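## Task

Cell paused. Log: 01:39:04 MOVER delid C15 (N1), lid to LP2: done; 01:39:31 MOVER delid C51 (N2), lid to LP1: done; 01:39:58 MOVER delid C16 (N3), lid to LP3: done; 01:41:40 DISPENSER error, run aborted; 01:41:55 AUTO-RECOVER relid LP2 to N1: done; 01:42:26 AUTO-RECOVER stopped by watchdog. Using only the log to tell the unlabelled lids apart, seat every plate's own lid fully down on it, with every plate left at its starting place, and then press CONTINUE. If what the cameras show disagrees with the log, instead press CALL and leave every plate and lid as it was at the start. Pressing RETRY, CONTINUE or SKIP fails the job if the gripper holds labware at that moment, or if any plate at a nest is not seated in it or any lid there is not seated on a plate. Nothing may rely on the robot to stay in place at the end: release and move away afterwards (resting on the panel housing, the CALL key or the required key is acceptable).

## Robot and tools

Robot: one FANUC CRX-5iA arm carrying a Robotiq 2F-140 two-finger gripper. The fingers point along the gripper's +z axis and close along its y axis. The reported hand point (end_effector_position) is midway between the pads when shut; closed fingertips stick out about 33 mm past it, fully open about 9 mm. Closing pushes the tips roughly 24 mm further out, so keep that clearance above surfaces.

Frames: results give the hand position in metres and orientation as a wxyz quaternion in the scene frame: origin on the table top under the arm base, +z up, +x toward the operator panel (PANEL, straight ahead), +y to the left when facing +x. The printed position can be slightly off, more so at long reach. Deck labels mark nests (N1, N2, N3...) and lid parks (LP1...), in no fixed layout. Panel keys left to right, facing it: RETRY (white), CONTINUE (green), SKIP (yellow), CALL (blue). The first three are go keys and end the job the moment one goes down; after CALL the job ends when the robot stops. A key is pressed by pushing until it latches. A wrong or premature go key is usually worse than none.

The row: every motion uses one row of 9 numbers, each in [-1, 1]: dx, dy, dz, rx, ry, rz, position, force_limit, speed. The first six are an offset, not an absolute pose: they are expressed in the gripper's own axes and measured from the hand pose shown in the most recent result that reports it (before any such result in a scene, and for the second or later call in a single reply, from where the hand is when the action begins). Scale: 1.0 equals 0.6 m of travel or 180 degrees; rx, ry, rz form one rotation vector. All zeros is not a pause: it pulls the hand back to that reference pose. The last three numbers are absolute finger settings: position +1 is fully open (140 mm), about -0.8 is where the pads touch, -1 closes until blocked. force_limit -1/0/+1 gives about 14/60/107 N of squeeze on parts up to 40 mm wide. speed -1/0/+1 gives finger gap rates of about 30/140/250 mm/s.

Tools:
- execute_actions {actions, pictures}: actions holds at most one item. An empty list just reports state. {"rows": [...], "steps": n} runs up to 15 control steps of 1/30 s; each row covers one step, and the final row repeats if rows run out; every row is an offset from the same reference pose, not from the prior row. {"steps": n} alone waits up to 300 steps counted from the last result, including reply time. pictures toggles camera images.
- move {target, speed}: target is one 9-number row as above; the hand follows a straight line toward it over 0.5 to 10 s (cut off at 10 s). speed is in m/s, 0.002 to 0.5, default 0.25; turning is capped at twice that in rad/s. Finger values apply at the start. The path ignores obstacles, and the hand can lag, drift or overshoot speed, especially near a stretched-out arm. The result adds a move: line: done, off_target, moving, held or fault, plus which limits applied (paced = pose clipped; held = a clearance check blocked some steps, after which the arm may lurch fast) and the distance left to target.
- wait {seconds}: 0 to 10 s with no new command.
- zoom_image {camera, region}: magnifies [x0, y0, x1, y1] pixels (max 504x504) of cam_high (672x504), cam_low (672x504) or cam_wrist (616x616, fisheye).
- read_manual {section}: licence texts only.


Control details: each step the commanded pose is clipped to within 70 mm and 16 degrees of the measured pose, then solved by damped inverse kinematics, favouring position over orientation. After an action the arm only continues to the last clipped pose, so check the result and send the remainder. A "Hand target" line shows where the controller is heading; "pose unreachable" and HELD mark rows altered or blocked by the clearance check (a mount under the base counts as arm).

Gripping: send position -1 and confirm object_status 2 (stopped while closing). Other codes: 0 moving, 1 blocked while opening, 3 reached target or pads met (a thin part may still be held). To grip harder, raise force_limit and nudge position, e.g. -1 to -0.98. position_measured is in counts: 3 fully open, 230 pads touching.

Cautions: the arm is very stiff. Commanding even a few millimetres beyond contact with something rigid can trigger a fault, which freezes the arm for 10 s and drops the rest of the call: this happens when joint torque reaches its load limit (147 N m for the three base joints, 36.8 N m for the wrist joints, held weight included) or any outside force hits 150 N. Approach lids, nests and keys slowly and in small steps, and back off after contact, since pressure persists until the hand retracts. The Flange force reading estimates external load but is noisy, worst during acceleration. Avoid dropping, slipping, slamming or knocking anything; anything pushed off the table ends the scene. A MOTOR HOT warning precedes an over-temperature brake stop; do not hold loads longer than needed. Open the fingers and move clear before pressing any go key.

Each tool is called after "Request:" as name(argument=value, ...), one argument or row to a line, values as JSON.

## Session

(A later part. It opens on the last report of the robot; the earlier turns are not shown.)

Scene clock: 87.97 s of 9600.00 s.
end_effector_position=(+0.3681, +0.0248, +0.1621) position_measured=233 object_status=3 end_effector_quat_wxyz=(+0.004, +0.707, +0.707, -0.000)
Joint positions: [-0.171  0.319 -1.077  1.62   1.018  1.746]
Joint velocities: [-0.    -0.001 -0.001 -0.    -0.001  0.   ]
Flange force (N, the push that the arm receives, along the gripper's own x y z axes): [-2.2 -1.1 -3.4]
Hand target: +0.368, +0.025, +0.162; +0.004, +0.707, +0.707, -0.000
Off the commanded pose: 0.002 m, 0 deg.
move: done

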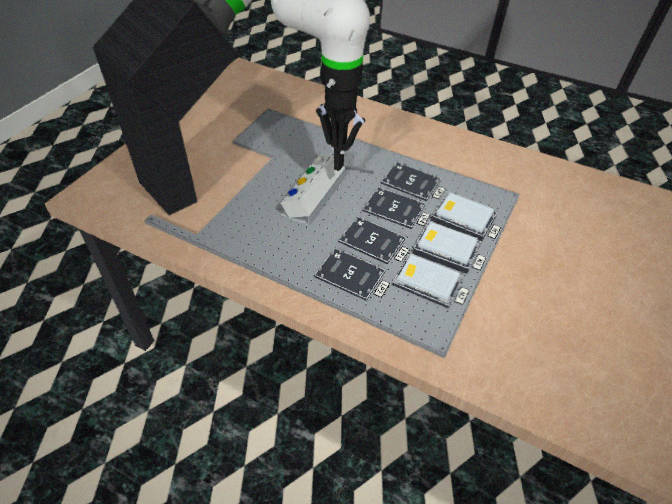

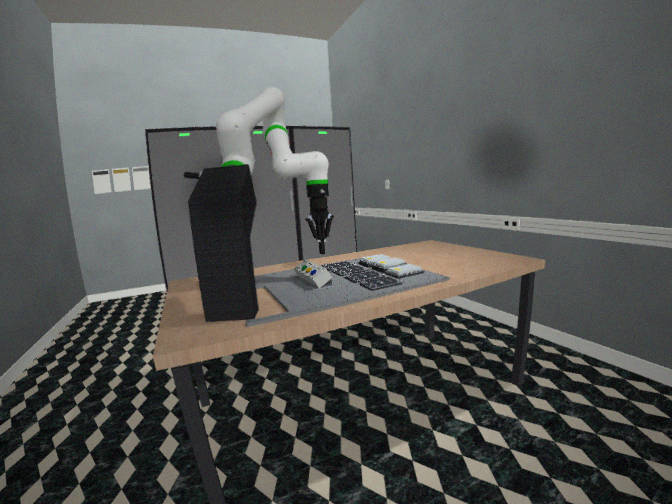

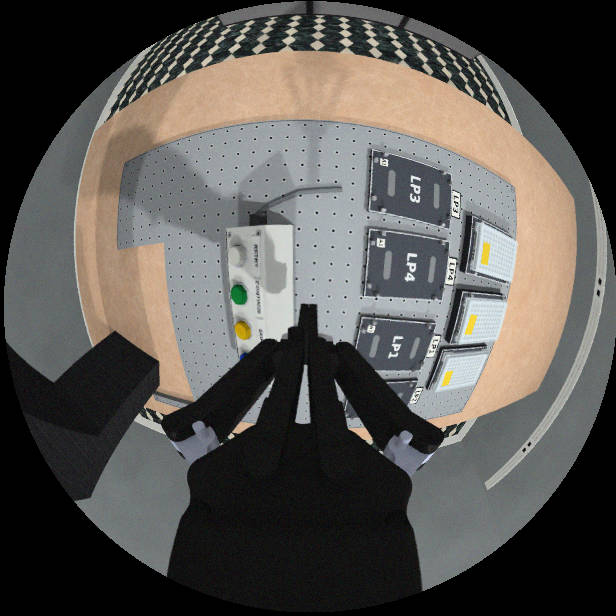

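Request:
move(
  target=[0.008,-0.147,0.015,0.075,0,0,-1,0,0],
  speed=0.1,
)

Request:
move(
  target=[0,0.007,0.03,0,0,0,-1,0,0],
  speed=0.03,
)

Request:
zoom_image(
  camera="cam_high",
  region=[260, 120, 360, 210],
)

Request:
zoom_image(
  camera="cam_low",
  region=[270, 230, 350, 295],
)

Scene clock: 92.83 s of 9600.00 s.
end_effector_position=(+0.2801, +0.0292, +0.1526) position_measured=233 object_status=3 end_effector_quat_wxyz=(-0.079, +0.703, +0.702, -0.084)
Joint positions: [-0.249  0.34  -1.073  1.961  0.999  1.622]
Joint velocities: [ 0.    -0.001  0.     0.001  0.001 -0.001]
Flange force (N, the push that the arm receives, along the gripper's own x y z axes): [-2.6 -5.4 -3.0]
Hand target: +0.280, +0.029, +0.153; -0.079, +0.703, +0.702, -0.084
Off the commanded pose: 0.000 m, 0 deg.
After step 90, 0.37 s passed at rest.
move: done

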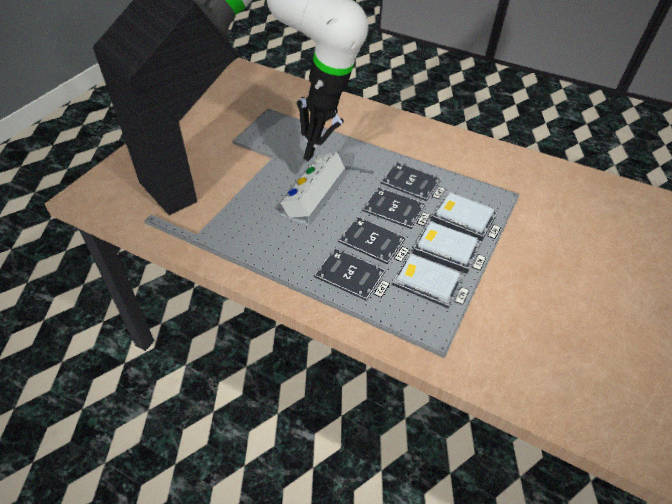

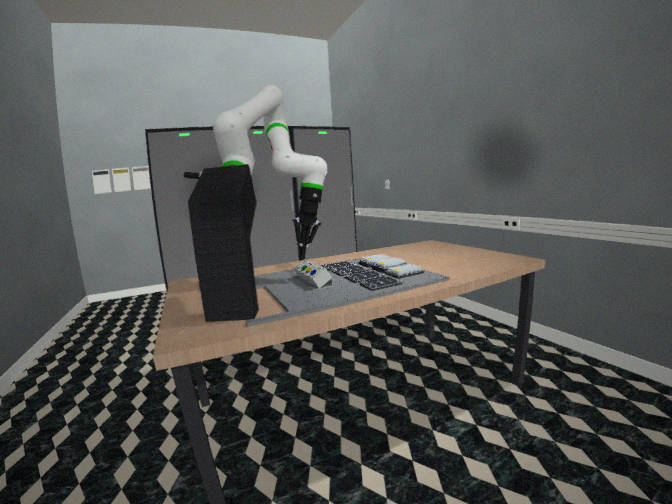

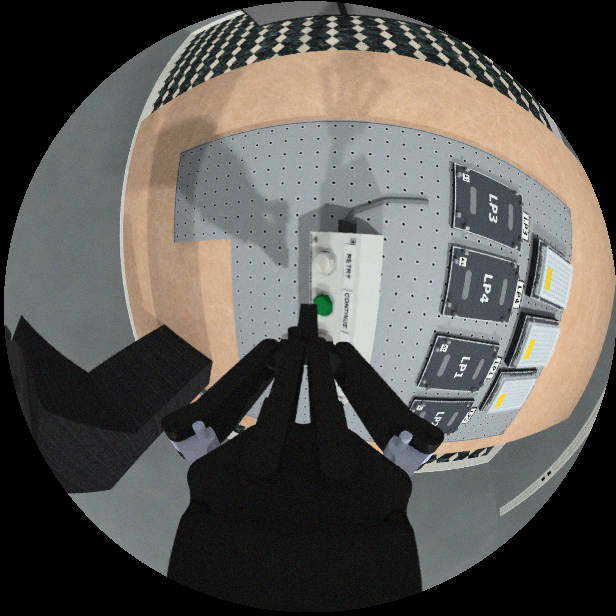

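Scene clock: 93.70 s of 9600.00 s.
end_effector_position=(+0.2801, +0.0292, +0.1341) position_measured=233 object_status=3 end_effector_quat_wxyz=(-0.079, +0.703, +0.702, -0.084)
Joint positions: [-0.162  0.372 -1.072  1.858  0.977  1.652]
Joint velocities: [ 0.001  0.    -0.    -0.002  0.    -0.001]
Flange force (N, the push that the arm receives, along the gripper's own x y z axes): [-2.5 -3.2 -0.2]
Hand target: +0.280, +0.029, +0.134; -0.079, +0.703, +0.702, -0.084
Off the commanded pose: 0.000 m, 0 deg.
move: done

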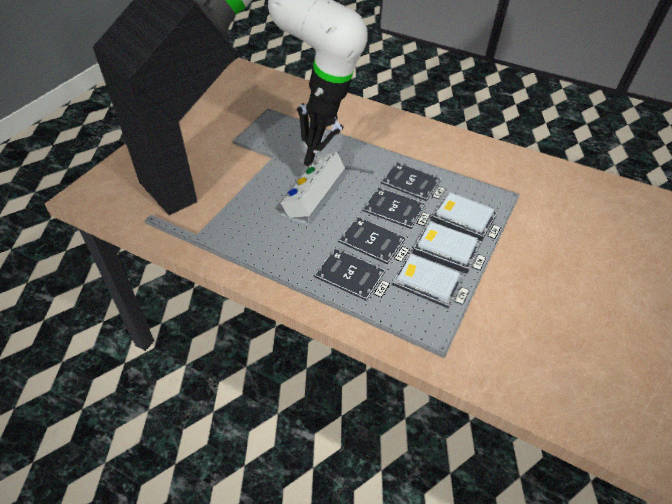

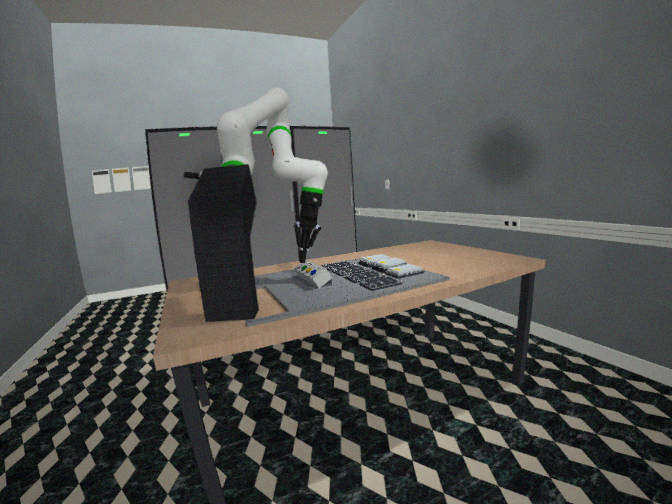

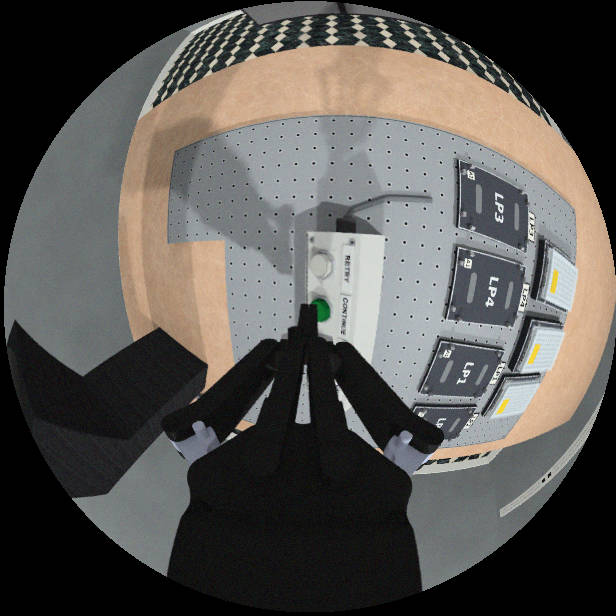

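Region (260, 120, 360, 210) of cam_high's 672x504 image, scaled by 5.040, with more detail than that image has; it fills the top 454 rows of this view, and the rest is white.

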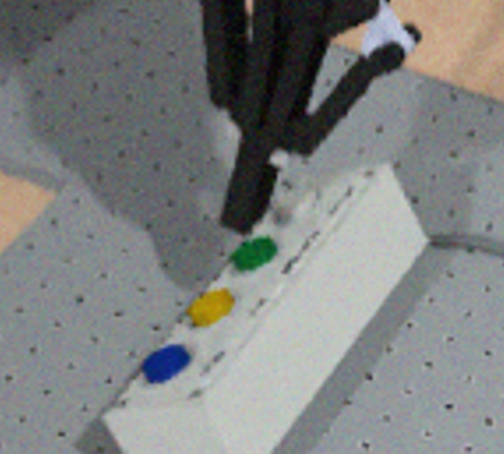

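Region (270, 230, 350, 295) of cam_low's 672x504 image, scaled by 6.300, with more detail than that image has; it fills the top 410 rows of this view, and the rest is white.

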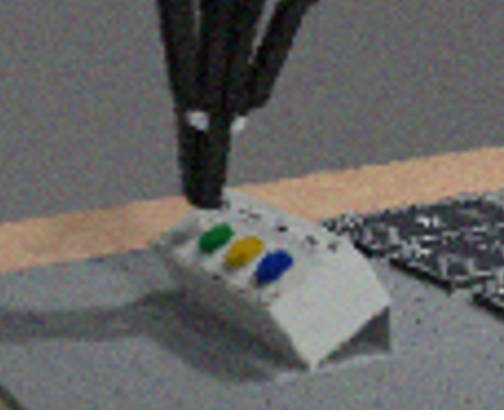

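Request:
move(
  target=[0,0.005,0.022,0,0,0,-1,0,0],
  speed=0.01,
)

Request:
move(
  target=[0,0.001,0.004,0,0,0,-1,0,0],
  speed=0.005,
)

Request:
zoom_image(
  camera="cam_high",
  region=[260, 120, 360, 210],
)

Scene clock: 98.03 s of 9600.00 s.
end_effector_position=(+0.2800, +0.0292, +0.1206) position_measured=233 object_status=3 end_effector_quat_wxyz=(-0.079, +0.703, +0.702, -0.084)
Joint positions: [-0.098  0.396 -1.068  1.782  0.965  1.675]
Joint velocities: [ 0.     0.001 -0.    -0.     0.001  0.001]
Flange force (N, the push that the arm receives, along the gripper's own x y z axes): [-1.6 -2.9 -3.5]
Hand target: +0.280, +0.029, +0.121; -0.079, +0.703, +0.702, -0.084
Off the commanded pose: 0.000 m, 0 deg.
move: done

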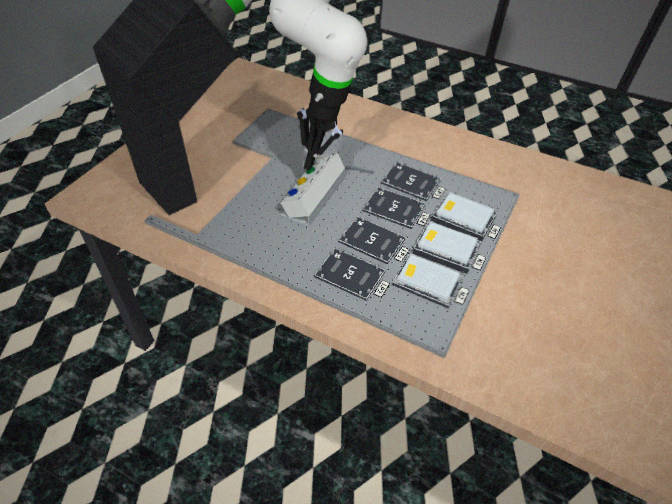

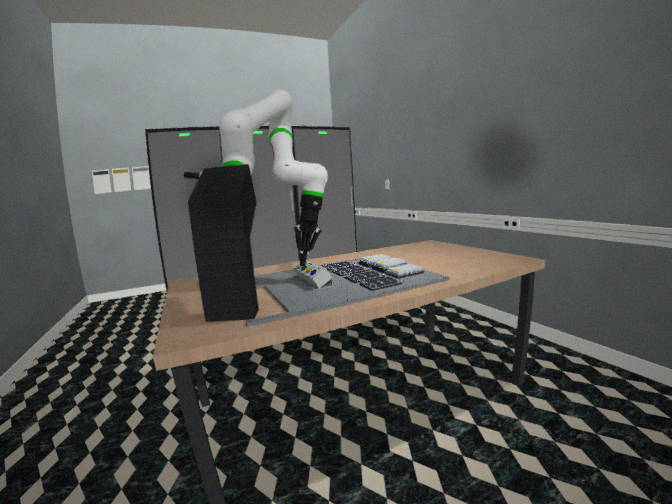

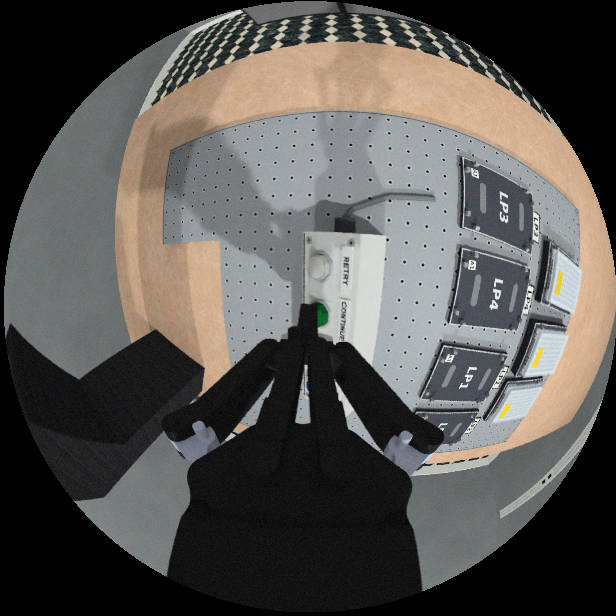

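Scene clock: 98.73 s of 9600.00 s.
end_effector_position=(+0.2801, +0.0292, +0.1181) position_measured=233 object_status=3 end_effector_quat_wxyz=(-0.079, +0.703, +0.702, -0.084)
Joint positions: [-0.086  0.401 -1.067  1.768  0.963  1.679]
Joint velocities: [-0.     0.     0.     0.001 -0.001  0.001]
Flange force (N, the push that the arm receives, along the gripper's own x y z axes): [-1.8 -2.6 -3.3]
Hand target: +0.280, +0.029, +0.118; -0.079, +0.703, +0.702, -0.084
Off the commanded pose: 0.000 m, 0 deg.
move: done

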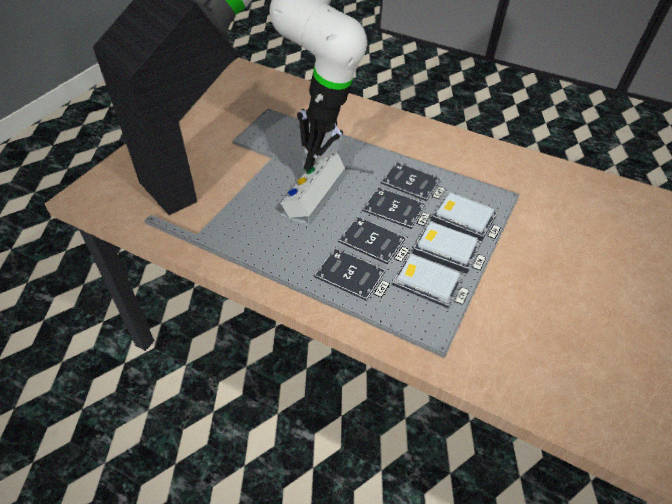

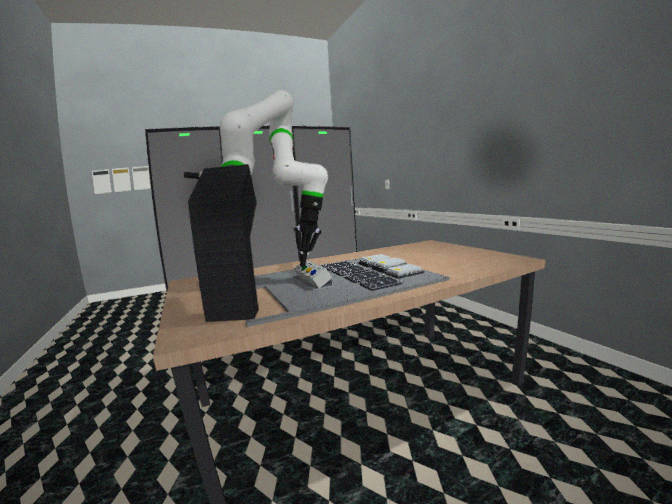

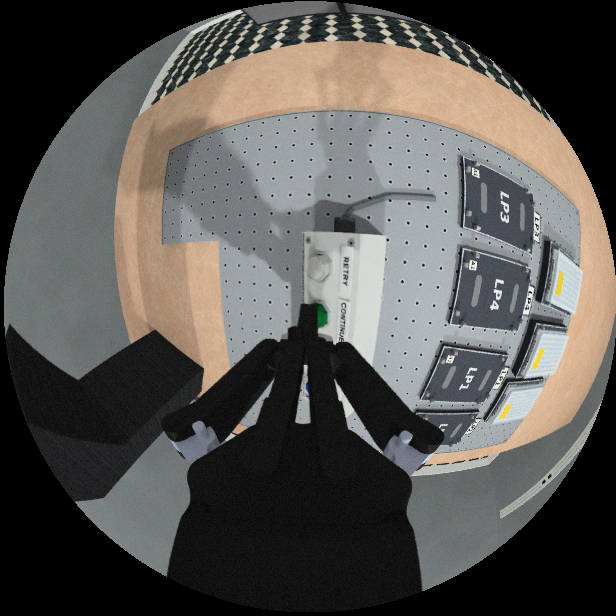

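Region (260, 120, 360, 210) of cam_high's 672x504 image, scaled by 5.040, with more detail than that image has; it fills the top 454 rows of this view, and the rest is white.

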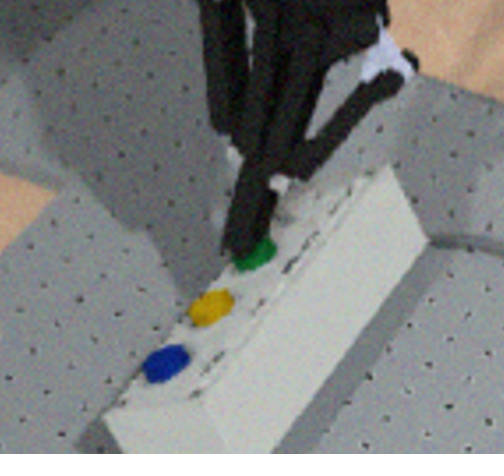

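Request:
move(
  target=[0,0.003,0.004,0,0,0,-1,0,0],
  speed=0.005,
)

Scene clock: 100.17 s of 9600.00 s.
end_effector_position=(+0.2813, +0.0292, +0.1154) position_measured=233 object_status=3 end_effector_quat_wxyz=(-0.079, +0.703, +0.702, -0.084)
Joint positions: [-0.074  0.406 -1.063  1.755  0.962  1.68 ]
Joint velocities: [ 0.     0.    -0.    -0.    -0.001 -0.001]
Flange force (N, the push that the arm receives, along the gripper's own x y z axes): [-2.0 -5.5 -12.6]
Hand target: +0.281, +0.029, +0.115; -0.079, +0.703, +0.702, -0.084
Off the commanded pose: 0.000 m, 0 deg.
move: done

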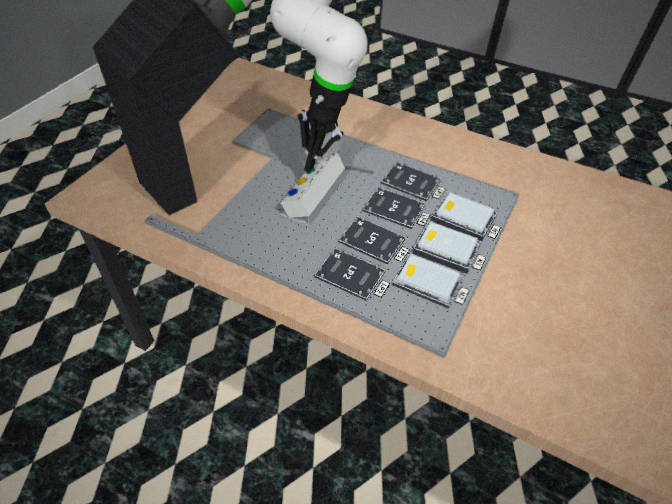

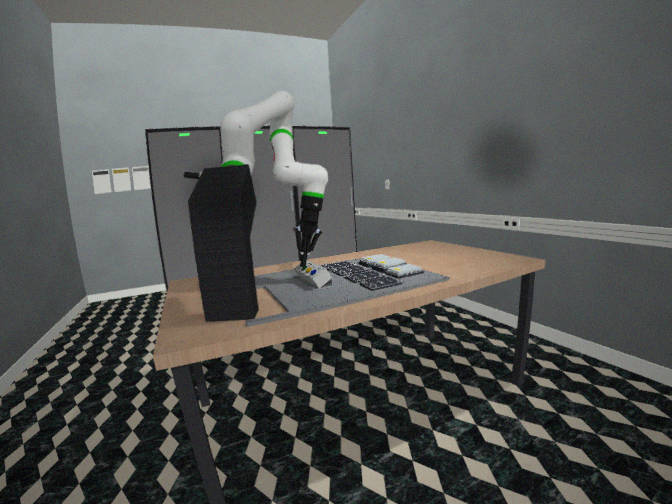

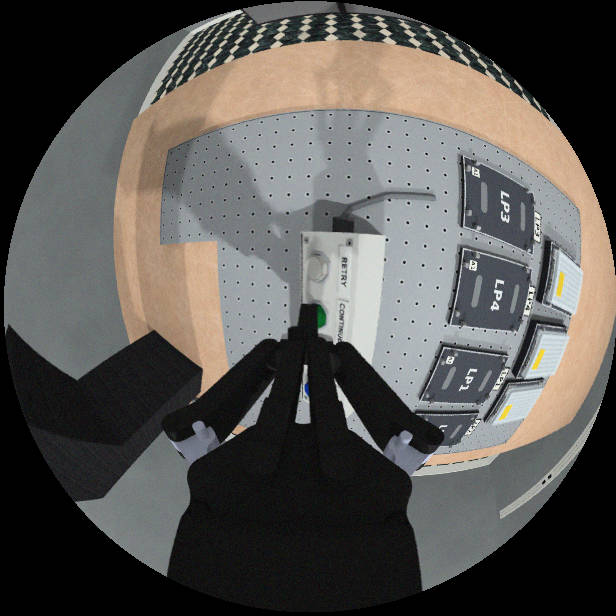

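Request:
move(
  target=[0,0.0025,0.0025,0,0,0,-1,0,0],
  speed=0.005,
)

Scene clock: 101.20 s of 9600.00 s.
end_effector_position=(+0.2816, +0.0292, +0.1149) position_measured=233 object_status=3 end_effector_quat_wxyz=(-0.079, +0.703, +0.702, -0.084)
Joint positions: [-0.072  0.407 -1.062  1.753  0.961  1.68 ]
Joint velocities: [ 0.    -0.001  0.     0.    -0.     0.   ]
Flange force (N, the push that the arm receives, along the gripper's own x y z axes): no reading
move: unfinished (the scene ended)
The task's run has ended: the event that ends the task has happened.

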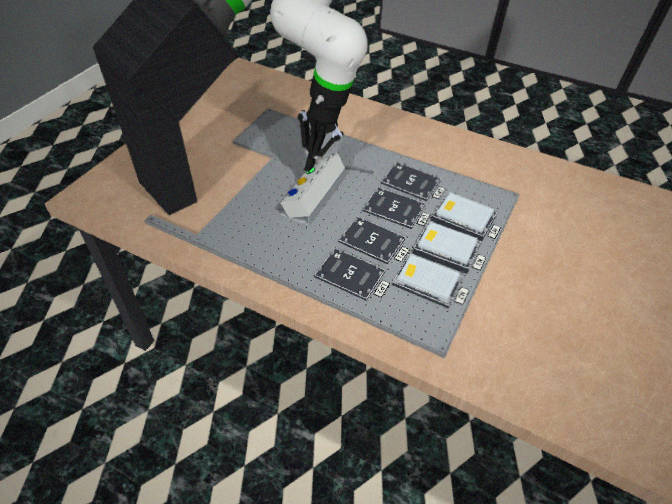

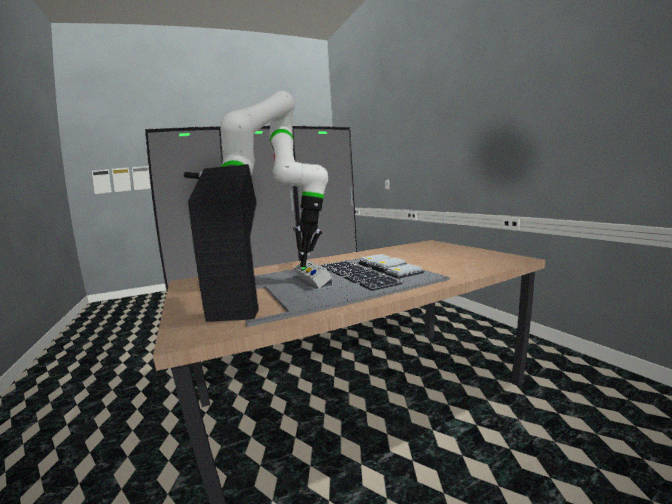

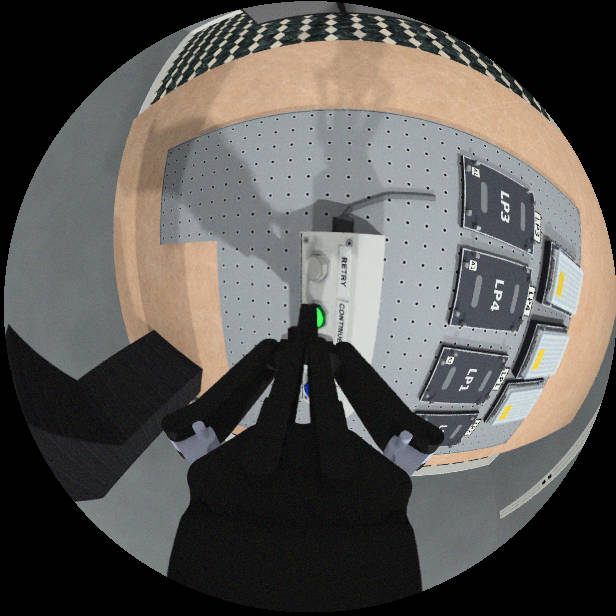

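Request:
finished_scene(
  scene=2,
)

The scene is finished: the task was done.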